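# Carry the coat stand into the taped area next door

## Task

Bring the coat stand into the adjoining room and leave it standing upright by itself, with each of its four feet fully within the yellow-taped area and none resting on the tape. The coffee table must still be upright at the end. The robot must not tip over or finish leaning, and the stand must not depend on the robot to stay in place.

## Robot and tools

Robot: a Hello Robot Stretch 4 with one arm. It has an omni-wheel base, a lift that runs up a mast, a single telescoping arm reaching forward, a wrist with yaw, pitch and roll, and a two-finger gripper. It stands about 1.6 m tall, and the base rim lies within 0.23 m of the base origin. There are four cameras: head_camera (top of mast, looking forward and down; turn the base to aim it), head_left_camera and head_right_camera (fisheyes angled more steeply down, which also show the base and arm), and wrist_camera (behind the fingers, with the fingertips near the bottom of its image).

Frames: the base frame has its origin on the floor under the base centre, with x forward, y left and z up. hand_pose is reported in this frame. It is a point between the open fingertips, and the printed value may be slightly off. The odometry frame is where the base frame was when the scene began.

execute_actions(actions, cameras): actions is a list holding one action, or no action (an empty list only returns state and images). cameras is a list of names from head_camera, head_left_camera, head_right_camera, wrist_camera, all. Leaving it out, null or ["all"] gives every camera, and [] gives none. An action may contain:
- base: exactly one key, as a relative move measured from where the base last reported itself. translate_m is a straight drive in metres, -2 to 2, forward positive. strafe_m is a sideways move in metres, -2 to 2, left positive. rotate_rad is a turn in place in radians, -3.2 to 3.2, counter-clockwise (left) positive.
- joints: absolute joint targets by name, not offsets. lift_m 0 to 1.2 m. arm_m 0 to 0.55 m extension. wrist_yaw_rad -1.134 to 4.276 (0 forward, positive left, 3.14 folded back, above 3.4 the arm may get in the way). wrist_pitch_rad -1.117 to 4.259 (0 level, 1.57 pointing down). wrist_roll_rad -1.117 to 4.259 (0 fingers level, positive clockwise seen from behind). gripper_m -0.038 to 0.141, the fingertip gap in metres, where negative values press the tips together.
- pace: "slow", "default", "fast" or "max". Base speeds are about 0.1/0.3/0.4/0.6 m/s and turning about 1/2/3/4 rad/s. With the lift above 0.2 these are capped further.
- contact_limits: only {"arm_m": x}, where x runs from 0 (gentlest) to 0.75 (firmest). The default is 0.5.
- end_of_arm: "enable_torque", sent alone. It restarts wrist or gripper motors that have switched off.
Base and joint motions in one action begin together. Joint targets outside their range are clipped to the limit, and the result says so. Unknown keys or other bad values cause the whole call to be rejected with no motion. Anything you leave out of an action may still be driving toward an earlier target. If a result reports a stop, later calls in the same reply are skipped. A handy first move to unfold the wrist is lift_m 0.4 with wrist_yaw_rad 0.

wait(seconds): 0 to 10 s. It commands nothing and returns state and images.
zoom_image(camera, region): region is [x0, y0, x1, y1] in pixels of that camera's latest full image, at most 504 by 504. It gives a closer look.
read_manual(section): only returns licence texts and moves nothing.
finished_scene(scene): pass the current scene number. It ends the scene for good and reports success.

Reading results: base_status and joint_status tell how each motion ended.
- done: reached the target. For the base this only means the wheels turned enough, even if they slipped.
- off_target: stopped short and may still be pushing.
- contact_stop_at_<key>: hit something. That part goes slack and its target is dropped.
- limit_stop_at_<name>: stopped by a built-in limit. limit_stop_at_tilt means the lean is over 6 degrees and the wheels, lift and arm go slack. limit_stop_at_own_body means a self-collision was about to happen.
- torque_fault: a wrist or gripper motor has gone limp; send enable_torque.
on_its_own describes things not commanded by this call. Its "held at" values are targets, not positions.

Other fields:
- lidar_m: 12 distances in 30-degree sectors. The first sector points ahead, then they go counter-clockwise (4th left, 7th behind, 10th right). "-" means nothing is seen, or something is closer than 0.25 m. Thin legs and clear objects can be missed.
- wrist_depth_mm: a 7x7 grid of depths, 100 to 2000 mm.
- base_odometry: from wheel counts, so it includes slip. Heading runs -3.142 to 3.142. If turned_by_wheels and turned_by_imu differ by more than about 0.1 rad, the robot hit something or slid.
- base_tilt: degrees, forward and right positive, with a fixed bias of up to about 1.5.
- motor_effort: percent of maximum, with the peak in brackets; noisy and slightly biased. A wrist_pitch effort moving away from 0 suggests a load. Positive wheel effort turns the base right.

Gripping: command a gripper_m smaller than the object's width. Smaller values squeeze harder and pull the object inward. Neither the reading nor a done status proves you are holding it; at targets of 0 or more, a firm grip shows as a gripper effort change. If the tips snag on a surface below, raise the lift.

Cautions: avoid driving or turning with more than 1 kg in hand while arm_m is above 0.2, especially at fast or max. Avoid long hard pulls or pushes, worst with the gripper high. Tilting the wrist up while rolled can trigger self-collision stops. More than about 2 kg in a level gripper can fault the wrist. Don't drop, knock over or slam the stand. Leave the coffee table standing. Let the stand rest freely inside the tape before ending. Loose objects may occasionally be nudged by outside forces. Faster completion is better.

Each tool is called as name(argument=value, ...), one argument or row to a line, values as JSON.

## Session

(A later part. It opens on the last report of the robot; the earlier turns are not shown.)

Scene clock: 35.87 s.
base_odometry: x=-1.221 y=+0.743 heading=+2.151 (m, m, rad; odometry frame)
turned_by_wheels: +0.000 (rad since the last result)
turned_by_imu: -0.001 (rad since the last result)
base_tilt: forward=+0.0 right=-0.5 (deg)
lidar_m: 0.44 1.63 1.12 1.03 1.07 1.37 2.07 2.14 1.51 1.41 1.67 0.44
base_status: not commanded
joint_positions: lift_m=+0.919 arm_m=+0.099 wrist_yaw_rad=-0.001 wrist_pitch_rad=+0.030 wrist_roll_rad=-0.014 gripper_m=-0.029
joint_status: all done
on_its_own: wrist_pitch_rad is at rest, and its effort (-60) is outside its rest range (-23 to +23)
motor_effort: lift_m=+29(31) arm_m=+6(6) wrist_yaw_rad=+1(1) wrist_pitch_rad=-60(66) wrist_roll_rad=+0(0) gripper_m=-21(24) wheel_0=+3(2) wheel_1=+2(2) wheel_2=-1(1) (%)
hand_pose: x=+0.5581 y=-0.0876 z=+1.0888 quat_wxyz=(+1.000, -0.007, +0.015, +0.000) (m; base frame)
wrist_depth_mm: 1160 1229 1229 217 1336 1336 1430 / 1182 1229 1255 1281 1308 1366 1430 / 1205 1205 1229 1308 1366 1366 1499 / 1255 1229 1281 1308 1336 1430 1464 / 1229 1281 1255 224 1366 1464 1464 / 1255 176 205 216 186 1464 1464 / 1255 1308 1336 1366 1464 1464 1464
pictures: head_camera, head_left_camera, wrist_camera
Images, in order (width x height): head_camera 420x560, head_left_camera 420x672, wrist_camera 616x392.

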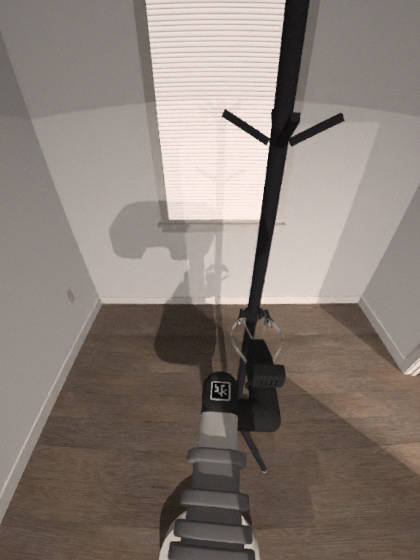

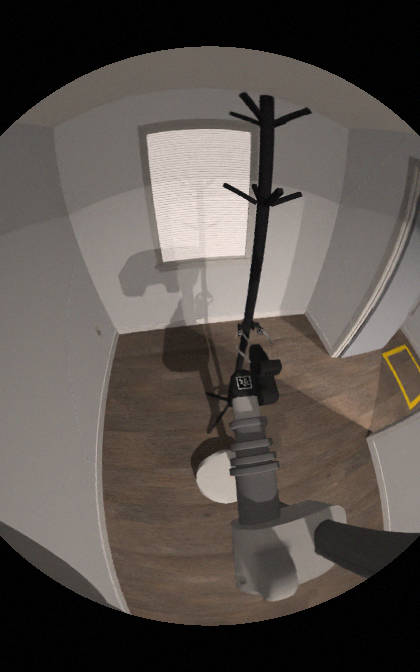

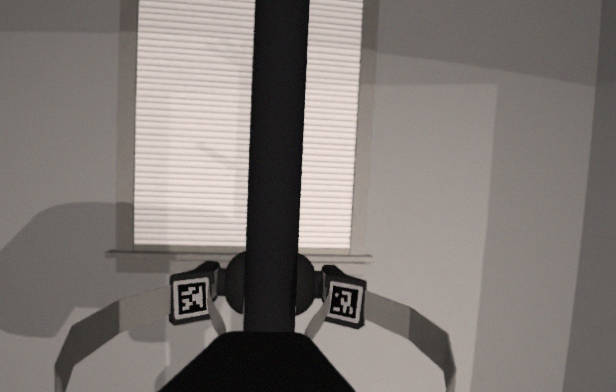

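execute_actions(
  actions=[
    {"joints": {"lift_m": 0.905, "gripper_m": 0.1}},
  ],
  cameras=["wrist_camera"],
)

execute_actions(
  actions=[
    {"joints": {"lift_m": 0.2}, "pace": "fast"},
  ],
)

Scene clock: 41.63 s.
base_odometry: x=-1.221 y=+0.743 heading=+2.151 (m, m, rad; odometry frame)
turned_by_wheels: +0.000 (rad since the last result)
turned_by_imu: -0.002 (rad since the last result)
base_tilt: forward=+0.1 right=-0.4 (deg)
lidar_m: 0.42 1.62 1.12 1.04 1.06 1.39 2.09 2.14 1.50 1.43 1.66 0.46
base_status: not commanded
joint_positions: lift_m=+0.905 arm_m=+0.099 wrist_yaw_rad=+0.000 wrist_pitch_rad=+0.011 wrist_roll_rad=-0.014 gripper_m=+0.100
joint_status: all done
motor_effort: lift_m=+14(29) arm_m=+6(6) wrist_yaw_rad=-1(1) wrist_pitch_rad=-6(60) wrist_roll_rad=+1(0) gripper_m=-2(20) wheel_0=+3(3) wheel_1=+2(2) wheel_2=-1(1) (%)
hand_pose: x=+0.5582 y=-0.0875 z=+1.0805 quat_wxyz=(+1.000, -0.007, +0.005, +0.000) (m; base frame)
wrist_depth_mm: 1182 1229 1229 223 1308 1397 1430 / 1160 1255 1255 1308 1366 1397 1464 / 1182 1229 1281 1336 1336 1430 1464 / 1205 1229 1281 1336 1366 1397 1464 / 1229 1281 1281 1308 1397 1430 1464 / 1255 1255 228 220 1366 1397 1499 / 1229 1308 1255 1366 1430 1430 1464
pictures: wrist_camera
Images, in order (width x height): wrist_camera 616x392.

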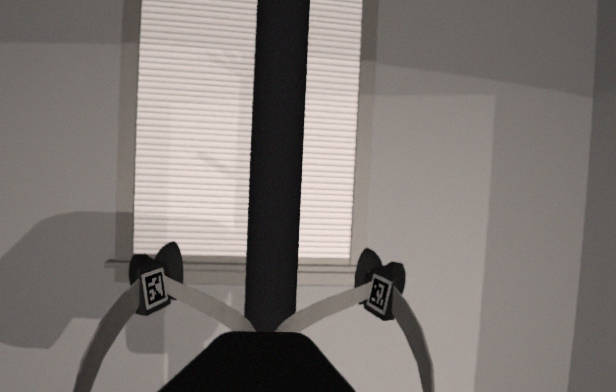

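Scene clock: 44.47 s.
base_odometry: x=-1.221 y=+0.743 heading=+2.151 (m, m, rad; odometry frame)
turned_by_wheels: +0.000 (rad since the last result)
turned_by_imu: -0.001 (rad since the last result)
base_tilt: forward=+0.2 right=-0.3 (deg)
lidar_m: 0.42 1.61 1.12 1.03 1.04 1.37 2.08 2.13 1.52 1.44 1.68 0.47
base_status: not commanded
joint_positions: lift_m=+0.200 arm_m=+0.099 wrist_yaw_rad=+0.000 wrist_pitch_rad=+0.011 wrist_roll_rad=-0.014 gripper_m=+0.100
joint_status: all done
motor_effort: lift_m=+15(10) arm_m=+6(6) wrist_yaw_rad=+1(0) wrist_pitch_rad=-6(6) wrist_roll_rad=+0(1) gripper_m=+0(0) wheel_0=+3(3) wheel_1=+2(2) wheel_2=-1(1) (%)
hand_pose: x=+0.5582 y=-0.0875 z=+0.3754 quat_wxyz=(+1.000, -0.007, +0.006, +0.000) (m; base frame)
wrist_depth_mm: 1182 1229 1255 220 1308 1366 1464 / 1182 1205 1255 1308 1336 1366 1464 / 1205 1255 1281 1366 1397 1430 1464 / 1205 1255 1281 1336 1397 1397 1464 / 1229 1229 1308 1308 1366 1397 1464 / 1118 991 224 218 1078 1281 1308 / 842 788 854 820 854 891 931
pictures: head_camera, head_left_camera, head_right_camera, wrist_camera
Images, in order (width x height): head_camera 420x560, head_left_camera 420x672, head_right_camera 420x672, wrist_camera 616x392.

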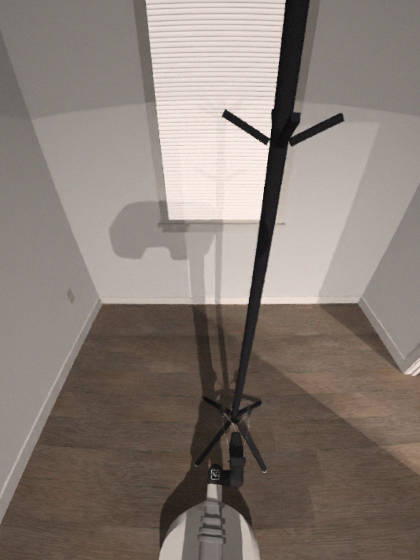

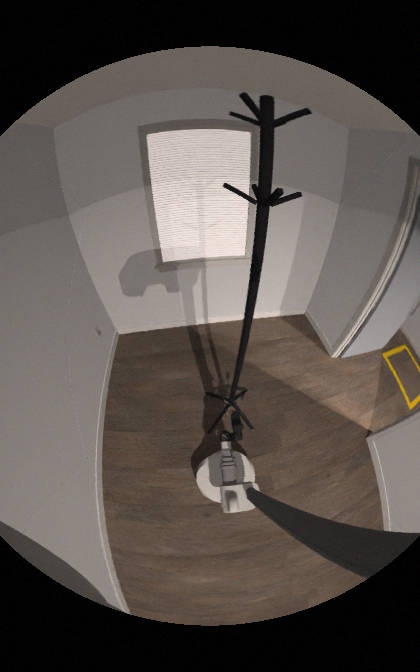

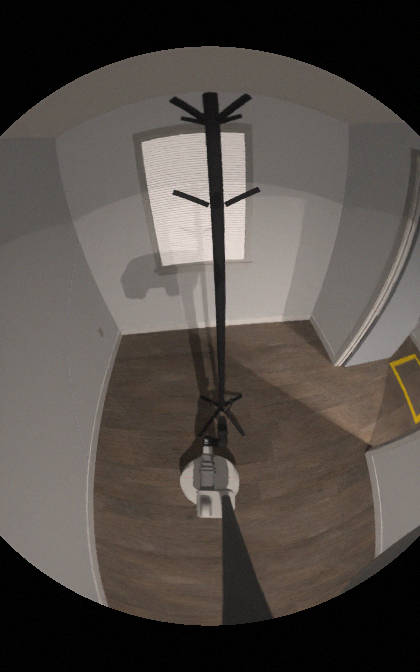

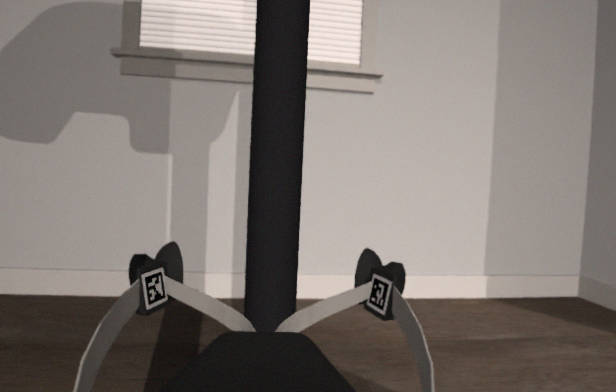

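zoom_image(
  camera="head_camera",
  region=[150, 360, 310, 500],
)

Region (150, 360, 310, 500) of head_camera's 420x560 image, scaled by 3.150, with more detail than that image has; it fills the top 441 rows of this view, and the rest is white.

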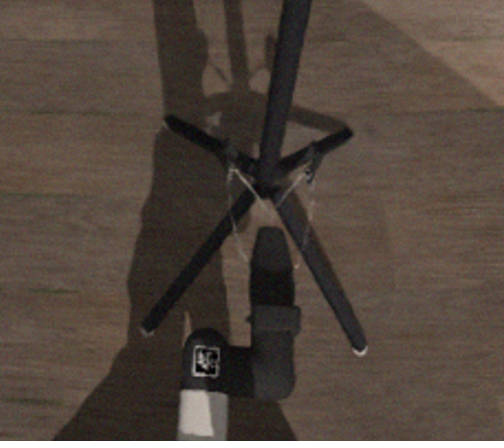

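execute_actions(
  actions=[
    {"joints": {"lift_m": 0.13}},
  ],
  cameras=["wrist_camera", "head_camera"],
)

Scene clock: 46.53 s.
base_odometry: x=-1.221 y=+0.743 heading=+2.151 (m, m, rad; odometry frame)
turned_by_wheels: +0.000 (rad since the last result)
turned_by_imu: -0.001 (rad since the last result)
base_tilt: forward=+0.0 right=-0.4 (deg)
lidar_m: 0.41 1.61 1.11 1.02 1.05 1.41 2.07 2.11 1.53 1.42 1.66 0.46
base_status: not commanded
joint_positions: lift_m=+0.130 arm_m=+0.099 wrist_yaw_rad=+0.000 wrist_pitch_rad=+0.011 wrist_roll_rad=-0.014 gripper_m=+0.100
joint_status: all done
motor_effort: lift_m=+14(14) arm_m=+6(6) wrist_yaw_rad=+0(0) wrist_pitch_rad=-7(7) wrist_roll_rad=+2(0) gripper_m=-1(0) wheel_0=+2(3) wheel_1=+2(2) wheel_2=-1(1) (%)
hand_pose: x=+0.5582 y=-0.0875 z=+0.3054 quat_wxyz=(+1.000, -0.007, +0.006, +0.000) (m; base frame)
wrist_depth_mm: 1182 1229 1255 220 1336 1430 1430 / 1182 1229 1255 1308 1366 1366 1397 / 1205 1229 1255 1336 1366 1397 1430 / 1205 1255 1281 1366 1397 1397 1430 / 1205 1255 1281 1308 1366 1430 1464 / 931 820 225 218 904 1098 1098 / 691 668 732 267 715 768 778
pictures: head_camera, wrist_camera
Images, in order (width x height): head_camera 420x560, wrist_camera 616x392.

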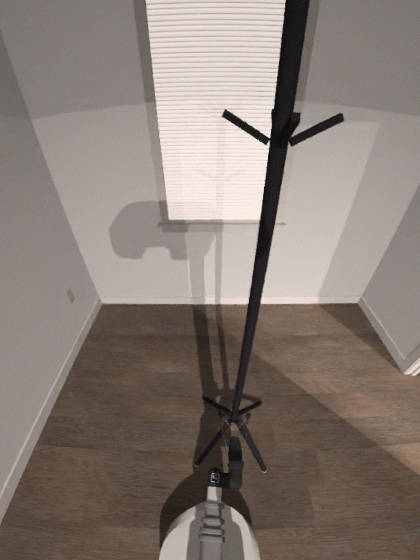

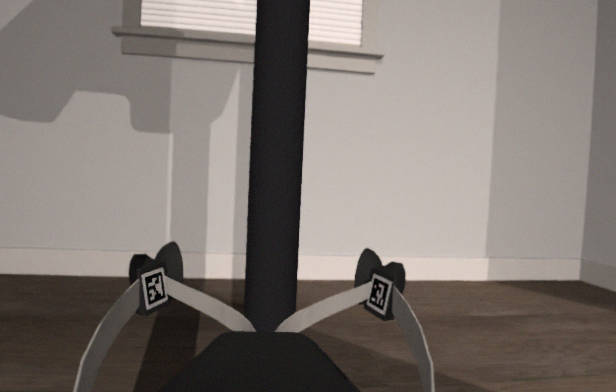

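execute_actions(
  actions=[
    {"joints": {"gripper_m": -0.035, "arm_m": 0.112}},
  ],
  cameras=["wrist_camera"],
)

execute_actions(
  actions=[
    {"base": {"translate_m": 0.1}, "pace": "slow"},
  ],
  cameras=["wrist_camera", "head_camera"],
)

Scene clock: 49.00 s.
base_odometry: x=-1.221 y=+0.743 heading=+2.151 (m, m, rad; odometry frame)
turned_by_wheels: +0.000 (rad since the last result)
turned_by_imu: -0.001 (rad since the last result)
base_tilt: forward=+0.0 right=-0.4 (deg)
lidar_m: 0.41 1.60 1.10 1.00 1.07 1.37 2.07 2.15 1.54 1.43 1.68 0.45
base_status: not commanded
joint_positions: lift_m=+0.130 arm_m=+0.111 wrist_yaw_rad=+0.004 wrist_pitch_rad=+0.011 wrist_roll_rad=-0.014 gripper_m=-0.034
joint_status: all done
motor_effort: lift_m=+14(14) arm_m=+3(6) wrist_yaw_rad=-12(11) wrist_pitch_rad=-7(7) wrist_roll_rad=+0(0) gripper_m=-26(27) wheel_0=+2(3) wheel_1=+1(2) wheel_2=+3(3) (%)
hand_pose: x=+0.5711 y=-0.0864 z=+0.3053 quat_wxyz=(+1.000, -0.007, +0.006, +0.002) (m; base frame)
wrist_depth_mm: 1205 1229 1205 204 1336 1366 1430 / 1160 1229 1255 208 1308 1366 1397 / 1160 1255 1255 1336 1366 1397 1464 / 1205 1205 1281 1281 1336 1430 1464 / 1182 1229 1229 208 1366 1430 1430 / 931 176 205 204 183 1098 1098 / 661 691 723 699 741 759 788
pictures: wrist_camera
Images, in order (width x height): wrist_camera 616x392.

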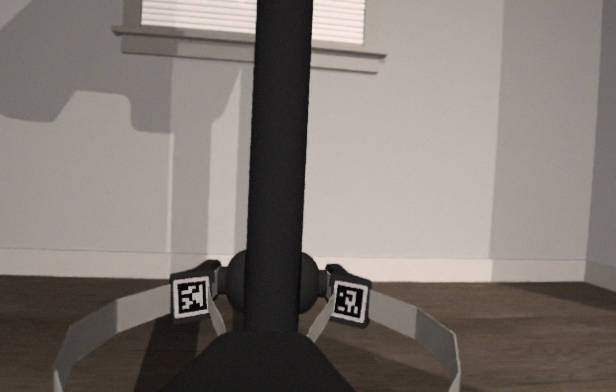

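Scene clock: 51.30 s.
base_odometry: x=-1.276 y=+0.826 heading=+2.151 (m, m, rad; odometry frame)
turned_by_wheels: +0.000 (rad since the last result)
turned_by_imu: -0.001 (rad since the last result)
base_tilt: forward=-0.1 right=-0.4 (deg)
lidar_m: 0.34 1.51 1.10 1.03 1.06 1.37 2.16 2.22 1.51 1.44 1.61 0.39
base_status: done
joint_positions: lift_m=+0.130 arm_m=+0.111 wrist_yaw_rad=-0.004 wrist_pitch_rad=+0.011 wrist_roll_rad=-0.014 gripper_m=-0.035
joint_status: not commanded
motor_effort: lift_m=+14(14) arm_m=+3(3) wrist_yaw_rad=+10(10) wrist_pitch_rad=-6(7) wrist_roll_rad=+0(1) gripper_m=-12(27) wheel_0=+4(7) wheel_1=+3(4) wheel_2=-7(8) (%)
hand_pose: x=+0.5705 y=-0.0885 z=+0.3054 quat_wxyz=(+1.000, -0.007, +0.005, -0.002) (m; base frame)
wrist_depth_mm: 1060 1118 1118 118 1229 1281 1336 / 1078 1138 1138 120 1229 1281 1366 / 1118 1118 1160 122 1281 1308 1336 / 1098 1182 1160 125 1255 1308 1336 / 1138 1138 128 128 1255 1308 1366 / 931 842 126 135 960 1098 1118 / 676 654 715 691 683 750 788
pictures: head_camera, wrist_camera
Images, in order (width x height): head_camera 420x560, wrist_camera 616x392.

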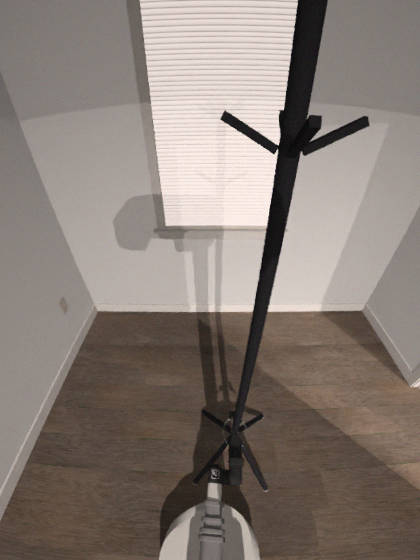

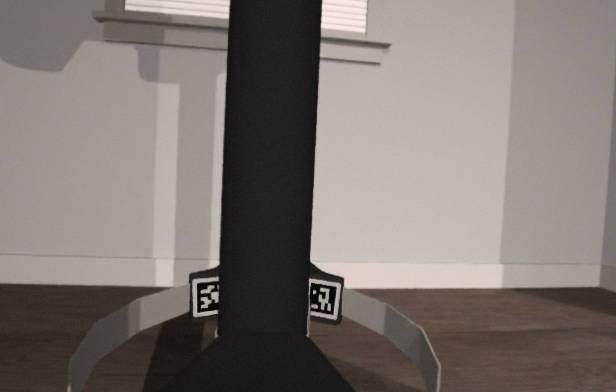

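execute_actions(
  actions=[
    {"joints": {"arm_m": 0.2}, "pace": "slow"},
  ],
  cameras=["wrist_camera", "head_camera"],
)

Scene clock: 54.10 s.
base_odometry: x=-1.276 y=+0.826 heading=+2.151 (m, m, rad; odometry frame)
turned_by_wheels: +0.000 (rad since the last result)
turned_by_imu: -0.001 (rad since the last result)
base_tilt: forward=+0.0 right=-0.4 (deg)
lidar_m: 0.41 1.51 1.12 1.03 1.06 1.38 2.18 2.21 1.54 1.44 1.62 0.43
base_status: not commanded
joint_positions: lift_m=+0.130 arm_m=+0.198 wrist_yaw_rad=-0.005 wrist_pitch_rad=+0.011 wrist_roll_rad=-0.014 gripper_m=-0.035
joint_status: all done
motor_effort: lift_m=+14(14) arm_m=+12(11) wrist_yaw_rad=+11(12) wrist_pitch_rad=-5(6) wrist_roll_rad=+1(1) gripper_m=-11(14) wheel_0=+4(4) wheel_1=+3(3) wheel_2=-7(7) (%)
hand_pose: x=+0.6568 y=-0.0887 z=+0.3055 quat_wxyz=(+1.000, -0.007, +0.005, -0.002) (m; base frame)
wrist_depth_mm: 1008 1025 1042 118 1205 1160 1229 / 1025 1042 1060 120 1138 1205 1255 / 1025 1042 1078 122 1138 1205 1255 / 1042 1060 1078 124 1160 1205 1255 / 1008 1078 187 126 1182 1205 1255 / 917 842 128 130 991 1118 1138 / 691 654 707 691 699 750 788
pictures: head_camera, wrist_camera
Images, in order (width x height): head_camera 420x560, wrist_camera 616x392.

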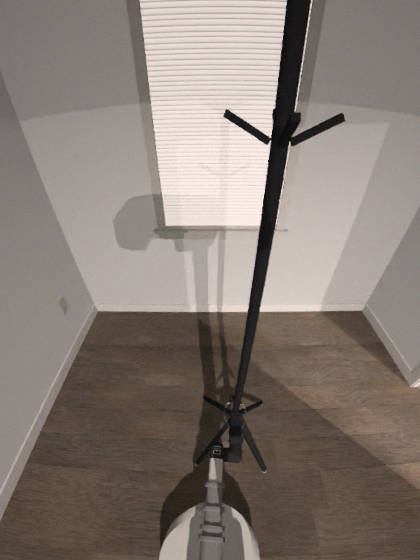

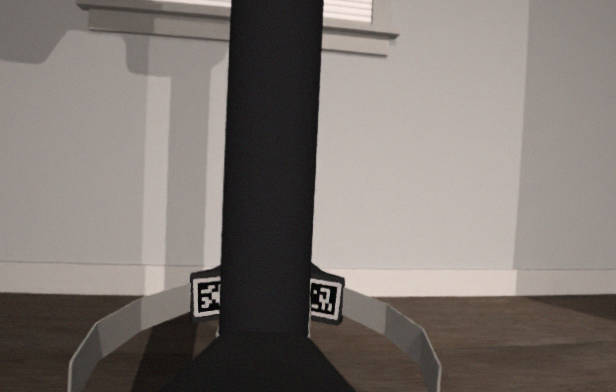

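execute_actions(
  actions=[
    {"base": {"translate_m": 0.3}},
  ],
  cameras=["wrist_camera", "head_camera", "head_right_camera"],
)

Scene clock: 57.13 s.
base_odometry: x=-1.440 y=+1.077 heading=+2.151 (m, m, rad; odometry frame)
turned_by_wheels: +0.000 (rad since the last result)
turned_by_imu: -0.001 (rad since the last result)
base_tilt: forward=+0.1 right=-0.4 (deg)
lidar_m: 0.45 1.22 1.14 1.05 1.11 1.43 2.44 2.20 1.49 1.56 1.48 0.46
base_status: done
joint_positions: lift_m=+0.130 arm_m=+0.198 wrist_yaw_rad=-0.005 wrist_pitch_rad=+0.010 wrist_roll_rad=-0.014 gripper_m=-0.035
joint_status: not commanded
motor_effort: lift_m=+14(14) arm_m=+11(12) wrist_yaw_rad=+12(12) wrist_pitch_rad=-4(5) wrist_roll_rad=+2(1) gripper_m=-13(13) wheel_0=+2(9) wheel_1=+2(5) wheel_2=-5(15) (%)
hand_pose: x=+0.6570 y=-0.0888 z=+0.3056 quat_wxyz=(+1.000, -0.007, +0.005, -0.002) (m; base frame)
wrist_depth_mm: 759 778 788 118 842 878 904 / 741 778 788 120 866 891 904 / 759 788 798 121 866 891 917 / 768 788 788 123 866 917 931 / 778 788 187 125 878 917 946 / 768 778 174 129 891 917 946 / 661 661 723 691 691 750 788
pictures: head_camera, head_right_camera, wrist_camera
Images, in order (width x height): head_camera 420x560, head_right_camera 420x672, wrist_camera 616x392.

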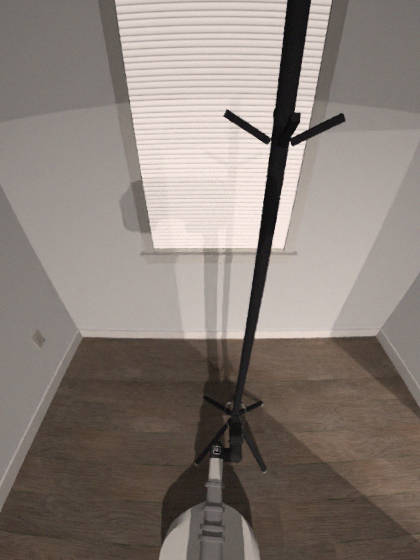

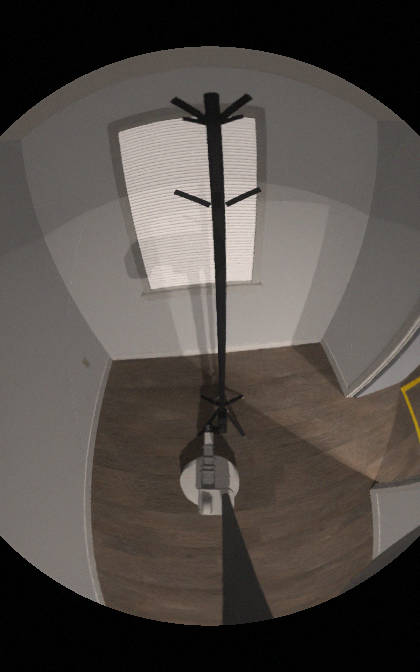

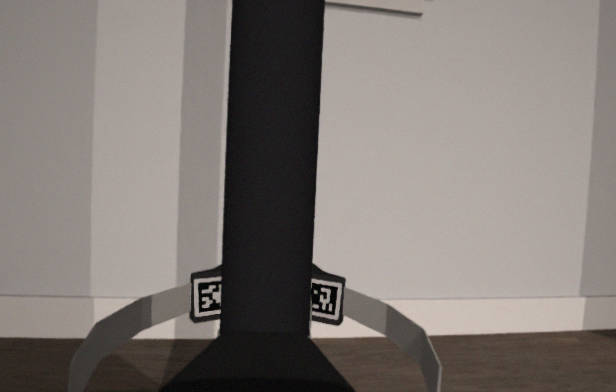

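Now rotate slowly in a small step to test.

execute_actions(
  actions=[
    {"base": {"rotate_rad": -0.3}, "pace": "slow"},
  ],
  cameras=["wrist_camera", "head_camera"],
)

Scene clock: 60.97 s.
base_odometry: x=-1.440 y=+1.077 heading=+1.851 (m, m, rad; odometry frame)
turned_by_wheels: -0.299 (rad since the last result)
turned_by_imu: -0.298 (rad since the last result)
base_tilt: forward=+0.0 right=-0.4 (deg)
lidar_m: 0.46 1.18 1.34 1.06 1.05 1.19 1.85 2.48 1.75 1.49 1.47 0.50
base_status: done
joint_positions: lift_m=+0.130 arm_m=+0.199 wrist_yaw_rad=+0.002 wrist_pitch_rad=+0.012 wrist_roll_rad=-0.014 gripper_m=-0.035
joint_status: not commanded
motor_effort: lift_m=+14(14) arm_m=+7(11) wrist_yaw_rad=-9(51) wrist_pitch_rad=-9(9) wrist_roll_rad=+1(0) gripper_m=-13(17) wheel_0=+4(19) wheel_1=+2(9) wheel_2=+2(15) (%)
hand_pose: x=+0.6584 y=-0.0867 z=+0.3052 quat_wxyz=(+1.000, -0.007, +0.006, +0.001) (m; base frame)
wrist_depth_mm: 715 778 820 129 1060 1182 1138 / 723 788 831 131 1060 1229 1098 / 723 788 820 134 1078 1229 1078 / 741 788 842 960 1078 1205 1098 / 750 809 135 216 1078 1229 1098 / 732 778 134 183 991 1098 1042 / 661 676 715 676 691 741 768
pictures: head_camera, wrist_camera
Images, in order (width x height): head_camera 420x560, wrist_camera 616x392.

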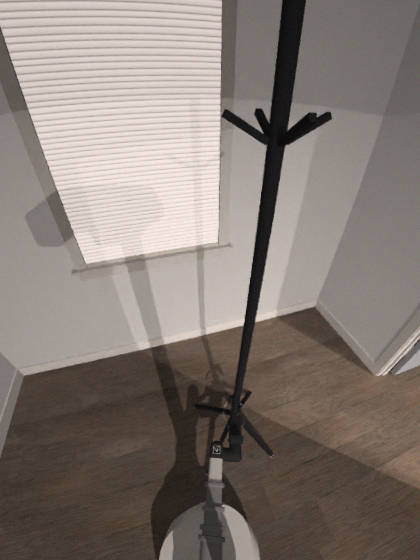

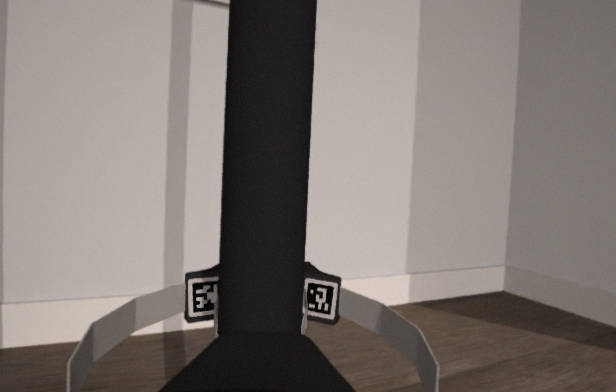

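execute_actions(
  actions=[
    {"base": {"rotate_rad": -0.6}, "pace": "slow"},
  ],
  cameras=["wrist_camera", "head_camera"],
)

Scene clock: 63.17 s.
base_odometry: x=-1.440 y=+1.077 heading=+1.252 (m, m, rad; odometry frame)
turned_by_wheels: -0.599 (rad since the last result)
turned_by_imu: -0.594 (rad since the last result)
base_tilt: forward=-0.1 right=-0.5 (deg)
lidar_m: 0.51 1.19 1.17 1.30 1.06 1.05 1.15 1.68 2.47 1.85 1.48 0.41
base_status: done
joint_positions: lift_m=+0.130 arm_m=+0.199 wrist_yaw_rad=+0.001 wrist_pitch_rad=+0.011 wrist_roll_rad=-0.014 gripper_m=-0.035
joint_status: not commanded
motor_effort: lift_m=+14(14) arm_m=+4(8) wrist_yaw_rad=-6(50) wrist_pitch_rad=-7(9) wrist_roll_rad=+1(0) gripper_m=-16(19) wheel_0=+3(18) wheel_1=+2(9) wheel_2=+1(15) (%)
hand_pose: x=+0.6587 y=-0.0870 z=+0.3053 quat_wxyz=(+1.000, -0.007, +0.006, +0.001) (m; base frame)
wrist_depth_mm: 917 1118 1366 168 1060 1618 - / 946 1138 1308 173 1078 1661 - / 960 1160 1397 1098 1098 1863 - / 960 1182 1336 1118 1078 - - / 976 1160 1336 216 1078 1756 - / 931 842 180 178 1008 1098 1118 / 676 647 707 683 691 741 768
pictures: head_camera, wrist_camera
Images, in order (width x height): head_camera 420x560, wrist_camera 616x392.

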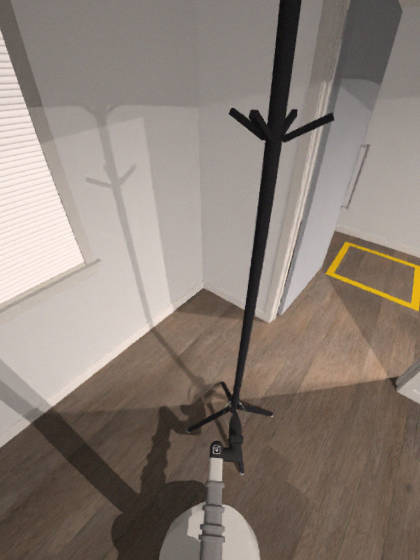

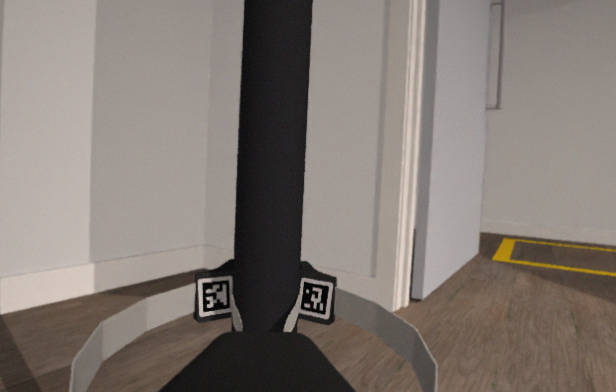

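execute_actions(
  actions=[
    {"base": {"rotate_rad": -0.67}, "joints": {"arm_m": 0.27}, "pace": "slow"},
  ],
  cameras=["wrist_camera", "head_camera", "head_left_camera"],
)

Scene clock: 66.50 s.
base_odometry: x=-1.440 y=+1.077 heading=+0.582 (m, m, rad; odometry frame)
turned_by_wheels: -0.670 (rad since the last result)
turned_by_imu: -0.664 (rad since the last result)
base_tilt: forward=+0.2 right=-0.3 (deg)
lidar_m: 0.51 1.49 1.29 1.18 1.20 1.14 1.05 1.10 1.45 2.47 2.11 0.61
base_status: done
joint_positions: lift_m=+0.130 arm_m=+0.269 wrist_yaw_rad=-0.001 wrist_pitch_rad=+0.011 wrist_roll_rad=-0.014 gripper_m=-0.035
joint_status: all done
motor_effort: lift_m=+16(16) arm_m=+7(12) wrist_yaw_rad=+2(50) wrist_pitch_rad=-8(16) wrist_roll_rad=+1(0) gripper_m=-16(17) wheel_0=+0(16) wheel_1=+1(11) wheel_2=-1(12) (%)
hand_pose: x=+0.7280 y=-0.0876 z=+0.3052 quat_wxyz=(+1.000, -0.007, +0.006, +0.000) (m; base frame)
wrist_depth_mm: 976 1397 - 153 - 960 1008 / 960 1464 - 157 - 960 1008 / 960 1464 - - - 960 1008 / 976 1537 - - - 991 1025 / 976 1397 187 215 1430 991 1025 / 917 831 175 179 946 991 1025 / 668 647 707 691 691 750 778
pictures: head_camera, head_left_camera, wrist_camera
Images, in order (width x height): head_camera 420x560, head_left_camera 420x672, wrist_camera 616x392.

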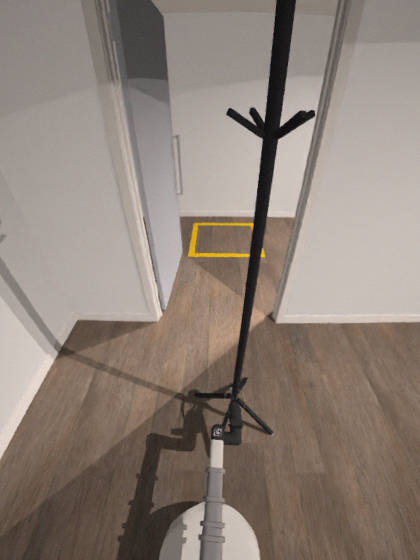

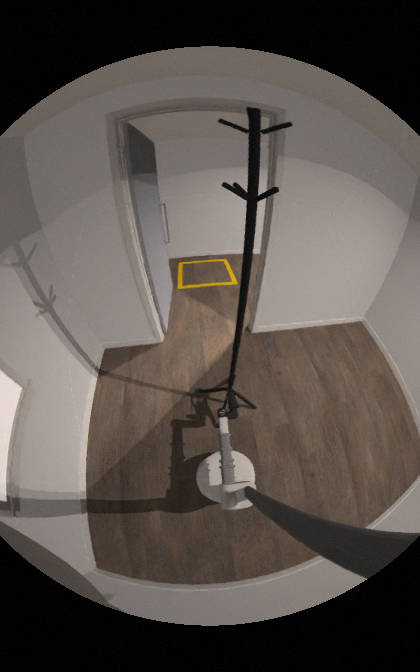

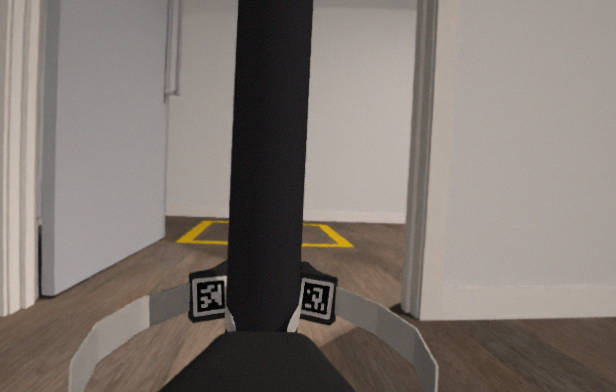

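zoom_image(
  camera="head_camera",
  region=[120, 180, 340, 450],
)

Region (120, 180, 340, 450) of head_camera's 420x560 image, scaled by 1.867, with more detail than that image has; it fills the left 411 columns of this view, and the rest is white.

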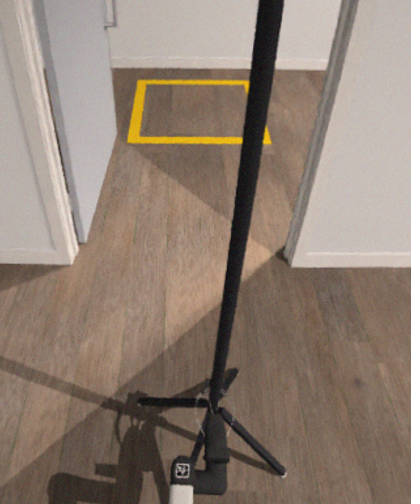

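execute_actions(
  actions=[
    {"base": {"translate_m": 0.7}},
  ],
  cameras=["wrist_camera", "head_camera", "head_left_camera"],
)

Scene clock: 71.20 s.
base_odometry: x=-0.855 y=+1.461 heading=+0.582 (m, m, rad; odometry frame)
turned_by_wheels: +0.000 (rad since the last result)
turned_by_imu: -0.002 (rad since the last result)
base_tilt: forward=+0.0 right=-0.5 (deg)
lidar_m: 0.48 0.86 0.95 1.25 1.27 1.70 1.76 1.82 2.41 2.45 1.07 0.56
base_status: done
joint_positions: lift_m=+0.130 arm_m=+0.269 wrist_yaw_rad=-0.004 wrist_pitch_rad=+0.011 wrist_roll_rad=-0.014 gripper_m=-0.035
joint_status: not commanded
motor_effort: lift_m=+16(16) arm_m=+8(7) wrist_yaw_rad=+10(23) wrist_pitch_rad=-8(10) wrist_roll_rad=+1(0) gripper_m=-13(16) wheel_0=+3(12) wheel_1=+2(6) wheel_2=-4(14) (%)
hand_pose: x=+0.7277 y=-0.0887 z=+0.3052 quat_wxyz=(+1.000, -0.007, +0.006, -0.002) (m; base frame)
wrist_depth_mm: 946 - - 119 - - - / 976 - - 121 - - - / 976 - - 123 - - - / 991 - - 125 - - - / 1008 1618 128 128 1863 - - / 904 831 126 156 991 1078 1118 / 676 647 715 683 691 750 768
pictures: head_camera, head_left_camera, wrist_camera
Images, in order (width x height): head_camera 420x560, head_left_camera 420x672, wrist_camera 616x392.

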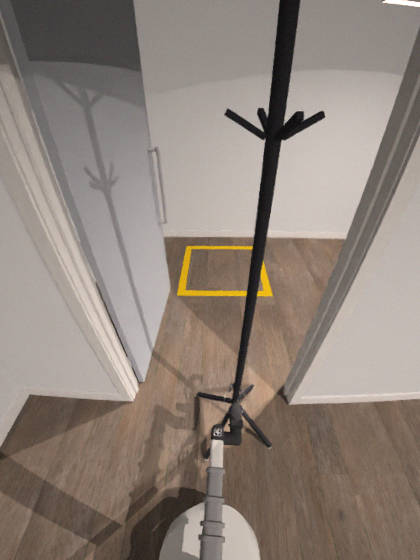

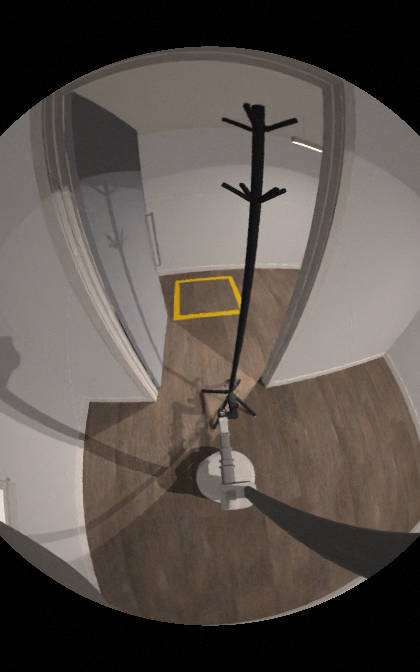

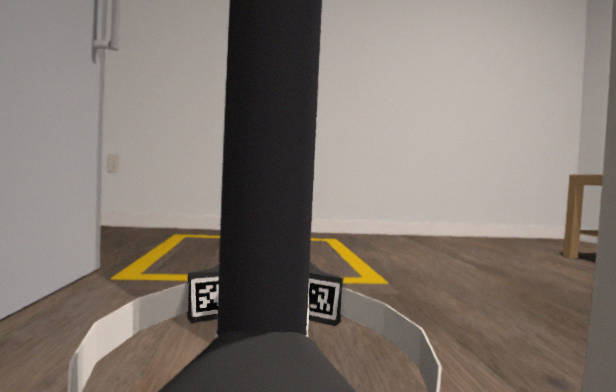

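execute_actions(
  actions=[
    {"base": {"translate_m": 0.8}},
  ],
  cameras=["wrist_camera", "head_camera", "head_left_camera"],
)

Scene clock: 76.10 s.
base_odometry: x=-0.187 y=+1.901 heading=+0.582 (m, m, rad; odometry frame)
turned_by_wheels: +0.000 (rad since the last result)
turned_by_imu: -0.003 (rad since the last result)
base_tilt: forward=+0.0 right=-0.5 (deg)
lidar_m: 0.52 0.75 0.53 0.49 1.35 1.76 2.56 2.60 2.54 0.39 1.77 0.53
base_status: done
joint_positions: lift_m=+0.130 arm_m=+0.269 wrist_yaw_rad=-0.005 wrist_pitch_rad=+0.011 wrist_roll_rad=-0.014 gripper_m=-0.035
joint_status: not commanded
motor_effort: lift_m=+16(16) arm_m=+7(7) wrist_yaw_rad=+13(15) wrist_pitch_rad=-7(8) wrist_roll_rad=+1(0) gripper_m=-14(13) wheel_0=+3(4) wheel_1=+1(7) wheel_2=-4(16) (%)
hand_pose: x=+0.7276 y=-0.0888 z=+0.3052 quat_wxyz=(+1.000, -0.007, +0.006, -0.002) (m; base frame)
wrist_depth_mm: 1499 1537 1537 119 1808 1708 1863 / 1537 1576 1618 120 1756 1756 1808 / 1537 1537 1618 122 1708 1756 1863 / 1576 1537 1618 125 1708 1808 1863 / 1537 1576 128 128 1756 1756 1808 / 931 831 126 155 976 1078 1098 / 683 654 707 691 699 750 778
pictures: head_camera, head_left_camera, wrist_camera
Images, in order (width x height): head_camera 420x560, head_left_camera 420x672, wrist_camera 616x392.

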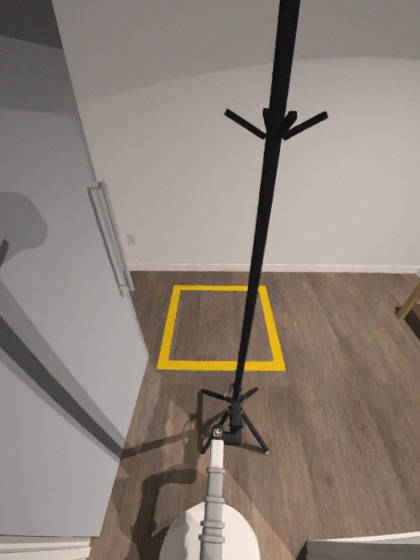

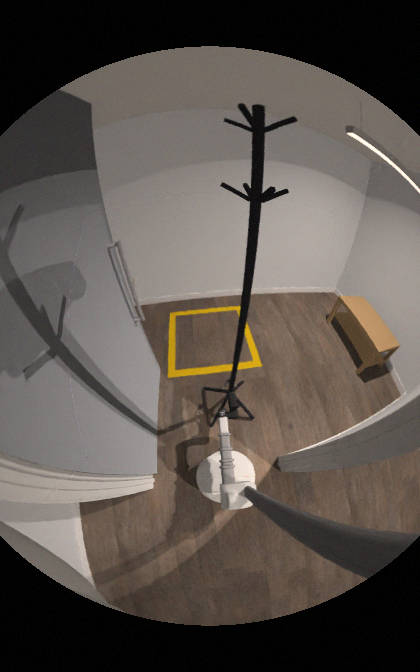

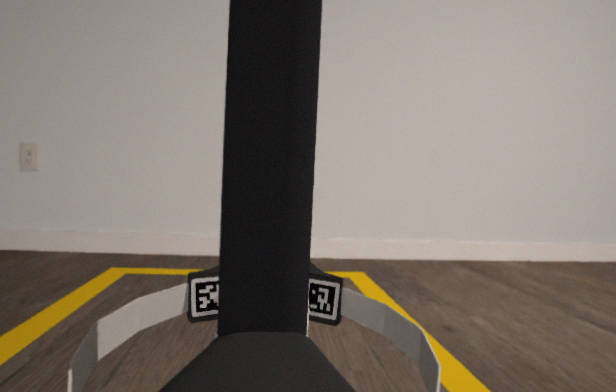

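execute_actions(
  actions=[
    {"base": {"rotate_rad": 0.08}, "pace": "slow"},
  ],
  cameras=[],
)

execute_actions(
  actions=[
    {"base": {"translate_m": 0.6}},
  ],
  cameras=["wrist_camera", "head_camera", "head_left_camera"],
)

Scene clock: 77.77 s.
base_odometry: x=-0.187 y=+1.901 heading=+0.660 (m, m, rad; odometry frame)
turned_by_wheels: +0.078 (rad since the last result)
turned_by_imu: +0.076 (rad since the last result)
base_tilt: forward=+0.1 right=-0.4 (deg)
lidar_m: 0.52 0.70 0.50 0.49 1.40 1.91 2.55 2.70 2.54 0.39 1.78 0.54
base_status: done
joint_positions: lift_m=+0.130 arm_m=+0.269 wrist_yaw_rad=-0.009 wrist_pitch_rad=+0.011 wrist_roll_rad=-0.015 gripper_m=-0.035
joint_status: not commanded
on_its_own: wrist_yaw_rad is at rest, and its effort (+27) is outside its rest range (-13 to +13)
motor_effort: lift_m=+16(16) arm_m=+7(8) wrist_yaw_rad=+27(48) wrist_pitch_rad=-8(8) wrist_roll_rad=+1(1) gripper_m=-15(16) wheel_0=-9(18) wheel_1=-4(8) wheel_2=-10(15) (%)
hand_pose: x=+0.7273 y=-0.0902 z=+0.3052 quat_wxyz=(+1.000, -0.007, +0.006, -0.005) (m; base frame)
wrist_depth_mm: 1576 1618 1618 117 1661 1618 1708 / 1499 1576 1618 118 1618 1756 1661 / 1576 1618 1576 119 1661 1618 1661 / 1576 1576 1618 121 1661 1661 1756 / 1537 1576 1464 122 1618 1661 1756 / 931 878 179 123 991 1118 1138 / 683 640 715 128 691 750 778
pictures: none
No camera images: the call's "cameras" was empty. Leave "cameras" out to get every camera's image.

Scene clock: 81.23 s.
base_odometry: x=+0.287 y=+2.268 heading=+0.660 (m, m, rad; odometry frame)
turned_by_wheels: +0.000 (rad since the last result)
turned_by_imu: -0.002 (rad since the last result)
base_tilt: forward=+0.1 right=-0.4 (deg)
lidar_m: 0.53 0.56 0.48 0.46 0.50 0.72 3.21 0.67 0.76 1.69 1.79 0.53
base_status: done
joint_positions: lift_m=+0.130 arm_m=+0.269 wrist_yaw_rad=-0.005 wrist_pitch_rad=+0.011 wrist_roll_rad=-0.015 gripper_m=-0.035
joint_status: not commanded
motor_effort: lift_m=+16(16) arm_m=+7(7) wrist_yaw_rad=+11(26) wrist_pitch_rad=-7(8) wrist_roll_rad=-1(1) gripper_m=-14(15) wheel_0=+2(7) wheel_1=+1(6) wheel_2=-5(16) (%)
hand_pose: x=+0.7277 y=-0.0887 z=+0.3052 quat_wxyz=(+1.000, -0.007, +0.006, -0.002) (m; base frame)
wrist_depth_mm: 1008 1025 1025 117 1078 1060 1078 / 1008 1042 1025 118 1078 1098 1078 / 1008 1042 1042 120 1098 1098 1118 / 1042 1025 1060 122 1060 1078 1098 / 1025 1042 187 124 1098 1078 1118 / 917 820 179 126 904 1078 1078 / 661 654 723 683 683 750 778
pictures: head_camera, head_left_camera, wrist_camera
Images, in order (width x height): head_camera 420x560, head_left_camera 420x672, wrist_camera 616x392.

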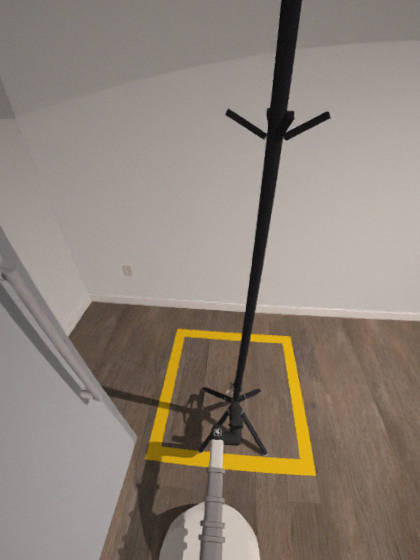

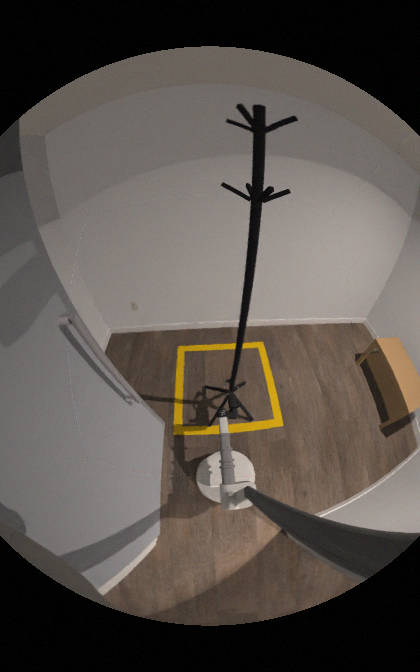

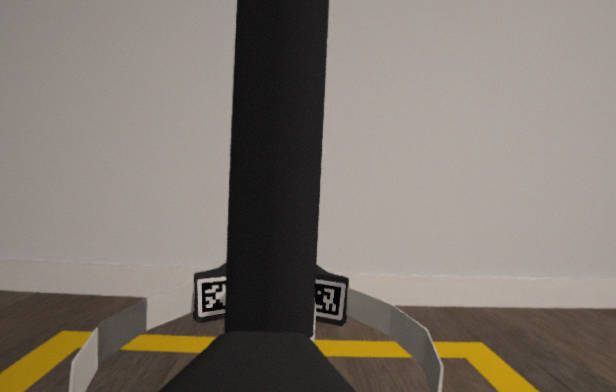

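execute_actions(
  actions=[
    {"base": {"translate_m": 0.19}},
  ],
  cameras=[],
)

execute_actions(
  actions=[
    {"joints": {"gripper_m": 0.12}},
  ],
  cameras=[],
)

execute_actions(
  actions=[
    {"joints": {"arm_m": 0.05}},
  ],
  cameras=["wrist_camera", "head_camera", "head_left_camera"],
)

Scene clock: 84.17 s.
base_odometry: x=+0.437 y=+2.384 heading=+0.660 (m, m, rad; odometry frame)
turned_by_wheels: +0.000 (rad since the last result)
turned_by_imu: -0.001 (rad since the last result)
base_tilt: forward=+0.0 right=-0.5 (deg)
lidar_m: 0.52 1.38 0.41 0.42 0.44 0.70 3.42 0.83 1.03 1.69 1.80 0.51
base_status: done
joint_positions: lift_m=+0.130 arm_m=+0.269 wrist_yaw_rad=-0.005 wrist_pitch_rad=+0.011 wrist_roll_rad=-0.015 gripper_m=-0.035
joint_status: not commanded
motor_effort: lift_m=+16(16) arm_m=+7(7) wrist_yaw_rad=+11(15) wrist_pitch_rad=-7(7) wrist_roll_rad=+0(1) gripper_m=-13(13) wheel_0=+3(6) wheel_1=+2(5) wheel_2=-5(16) (%)
hand_pose: x=+0.7277 y=-0.0888 z=+0.3052 quat_wxyz=(+1.000, -0.007, +0.006, -0.002) (m; base frame)
wrist_depth_mm: 820 842 842 117 878 878 891 / 842 831 866 118 878 891 904 / 854 854 866 120 878 891 904 / 854 842 866 122 878 904 917 / 866 878 186 124 904 904 917 / 854 831 179 125 891 917 931 / 654 647 715 683 683 750 778
pictures: none
No camera images: the call's "cameras" was empty. Leave "cameras" out to get every camera's image.

Scene clock: 86.47 s.
base_odometry: x=+0.437 y=+2.384 heading=+0.660 (m, m, rad; odometry frame)
turned_by_wheels: +0.000 (rad since the last result)
turned_by_imu: -0.001 (rad since the last result)
base_tilt: forward=+0.0 right=-0.3 (deg)
lidar_m: 0.52 1.43 0.41 0.42 0.48 0.70 3.39 0.84 1.04 1.68 1.78 0.52
base_status: not commanded
joint_positions: lift_m=+0.130 arm_m=+0.269 wrist_yaw_rad=-0.004 wrist_pitch_rad=+0.011 wrist_roll_rad=-0.015 gripper_m=+0.120
joint_status: all done
motor_effort: lift_m=+16(16) arm_m=+7(7) wrist_yaw_rad=+9(15) wrist_pitch_rad=-7(8) wrist_roll_rad=+1(1) gripper_m=-1(12) wheel_0=+3(3) wheel_1=+2(2) wheel_2=-5(5) (%)
hand_pose: x=+0.7277 y=-0.0886 z=+0.3052 quat_wxyz=(+1.000, -0.007, +0.006, -0.002) (m; base frame)
wrist_depth_mm: 831 842 854 126 891 878 891 / 854 854 854 128 866 878 904 / 854 866 878 130 891 904 904 / 854 866 866 132 904 891 917 / 854 854 866 135 904 904 931 / 831 195 151 138 223 904 917 / 661 676 715 683 699 759 778
pictures: none
No camera images: the call's "cameras" was empty. Leave "cameras" out to get every camera's image.

Scene clock: 88.23 s.
base_odometry: x=+0.437 y=+2.385 heading=+0.660 (m, m, rad; odometry frame)
turned_by_wheels: +0.000 (rad since the last result)
turned_by_imu: +0.000 (rad since the last result)
base_tilt: forward=+0.0 right=-0.4 (deg)
lidar_m: 0.52 1.43 0.43 0.45 0.48 0.70 3.43 0.83 1.05 1.68 1.79 0.55
base_status: not commanded
joint_positions: lift_m=+0.130 arm_m=+0.051 wrist_yaw_rad=+0.000 wrist_pitch_rad=+0.011 wrist_roll_rad=-0.015 gripper_m=+0.120
joint_status: all done
motor_effort: lift_m=+16(16) arm_m=-8(14) wrist_yaw_rad=-2(11) wrist_pitch_rad=-8(8) wrist_roll_rad=+1(1) gripper_m=+1(1) wheel_0=+2(3) wheel_1=+2(2) wheel_2=-2(5) (%)
hand_pose: x=+0.5108 y=-0.0874 z=+0.3052 quat_wxyz=(+1.000, -0.007, +0.006, +0.000) (m; base frame)
wrist_depth_mm: 1025 1025 1078 1060 1078 1098 1098 / 1060 1098 1060 1078 1098 1098 1118 / 1042 1078 1060 1078 1078 1118 1138 / 1042 1060 1098 1098 1118 1118 1138 / 1060 1078 1118 1098 1098 1118 1138 / 931 831 340 349 891 1078 1138 / 661 691 430 306 699 759 778
pictures: head_camera, head_left_camera, wrist_camera
Images, in order (width x height): head_camera 420x560, head_left_camera 420x672, wrist_camera 616x392.

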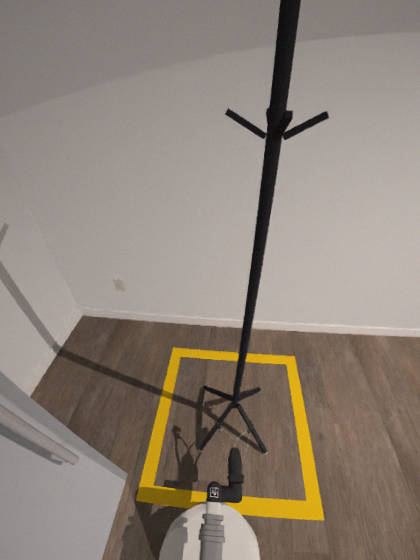

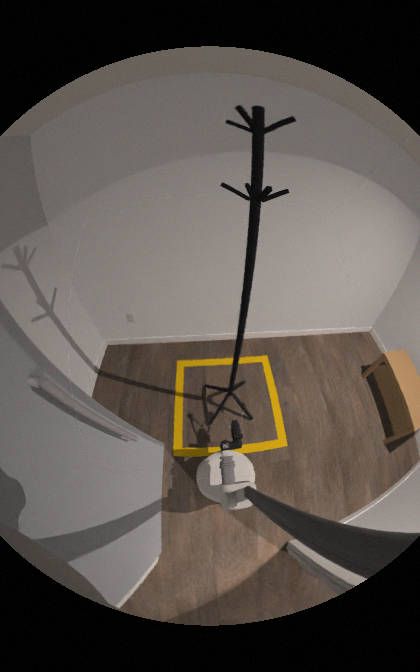

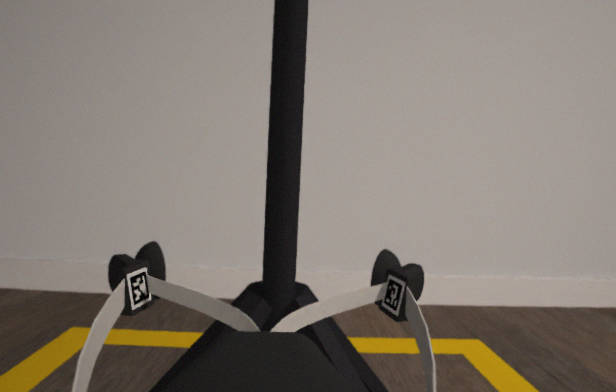

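The stand is centred inside the tape and free of the gripper.

finished_scene(
  scene=1,
)

The scene is finished: the task was done.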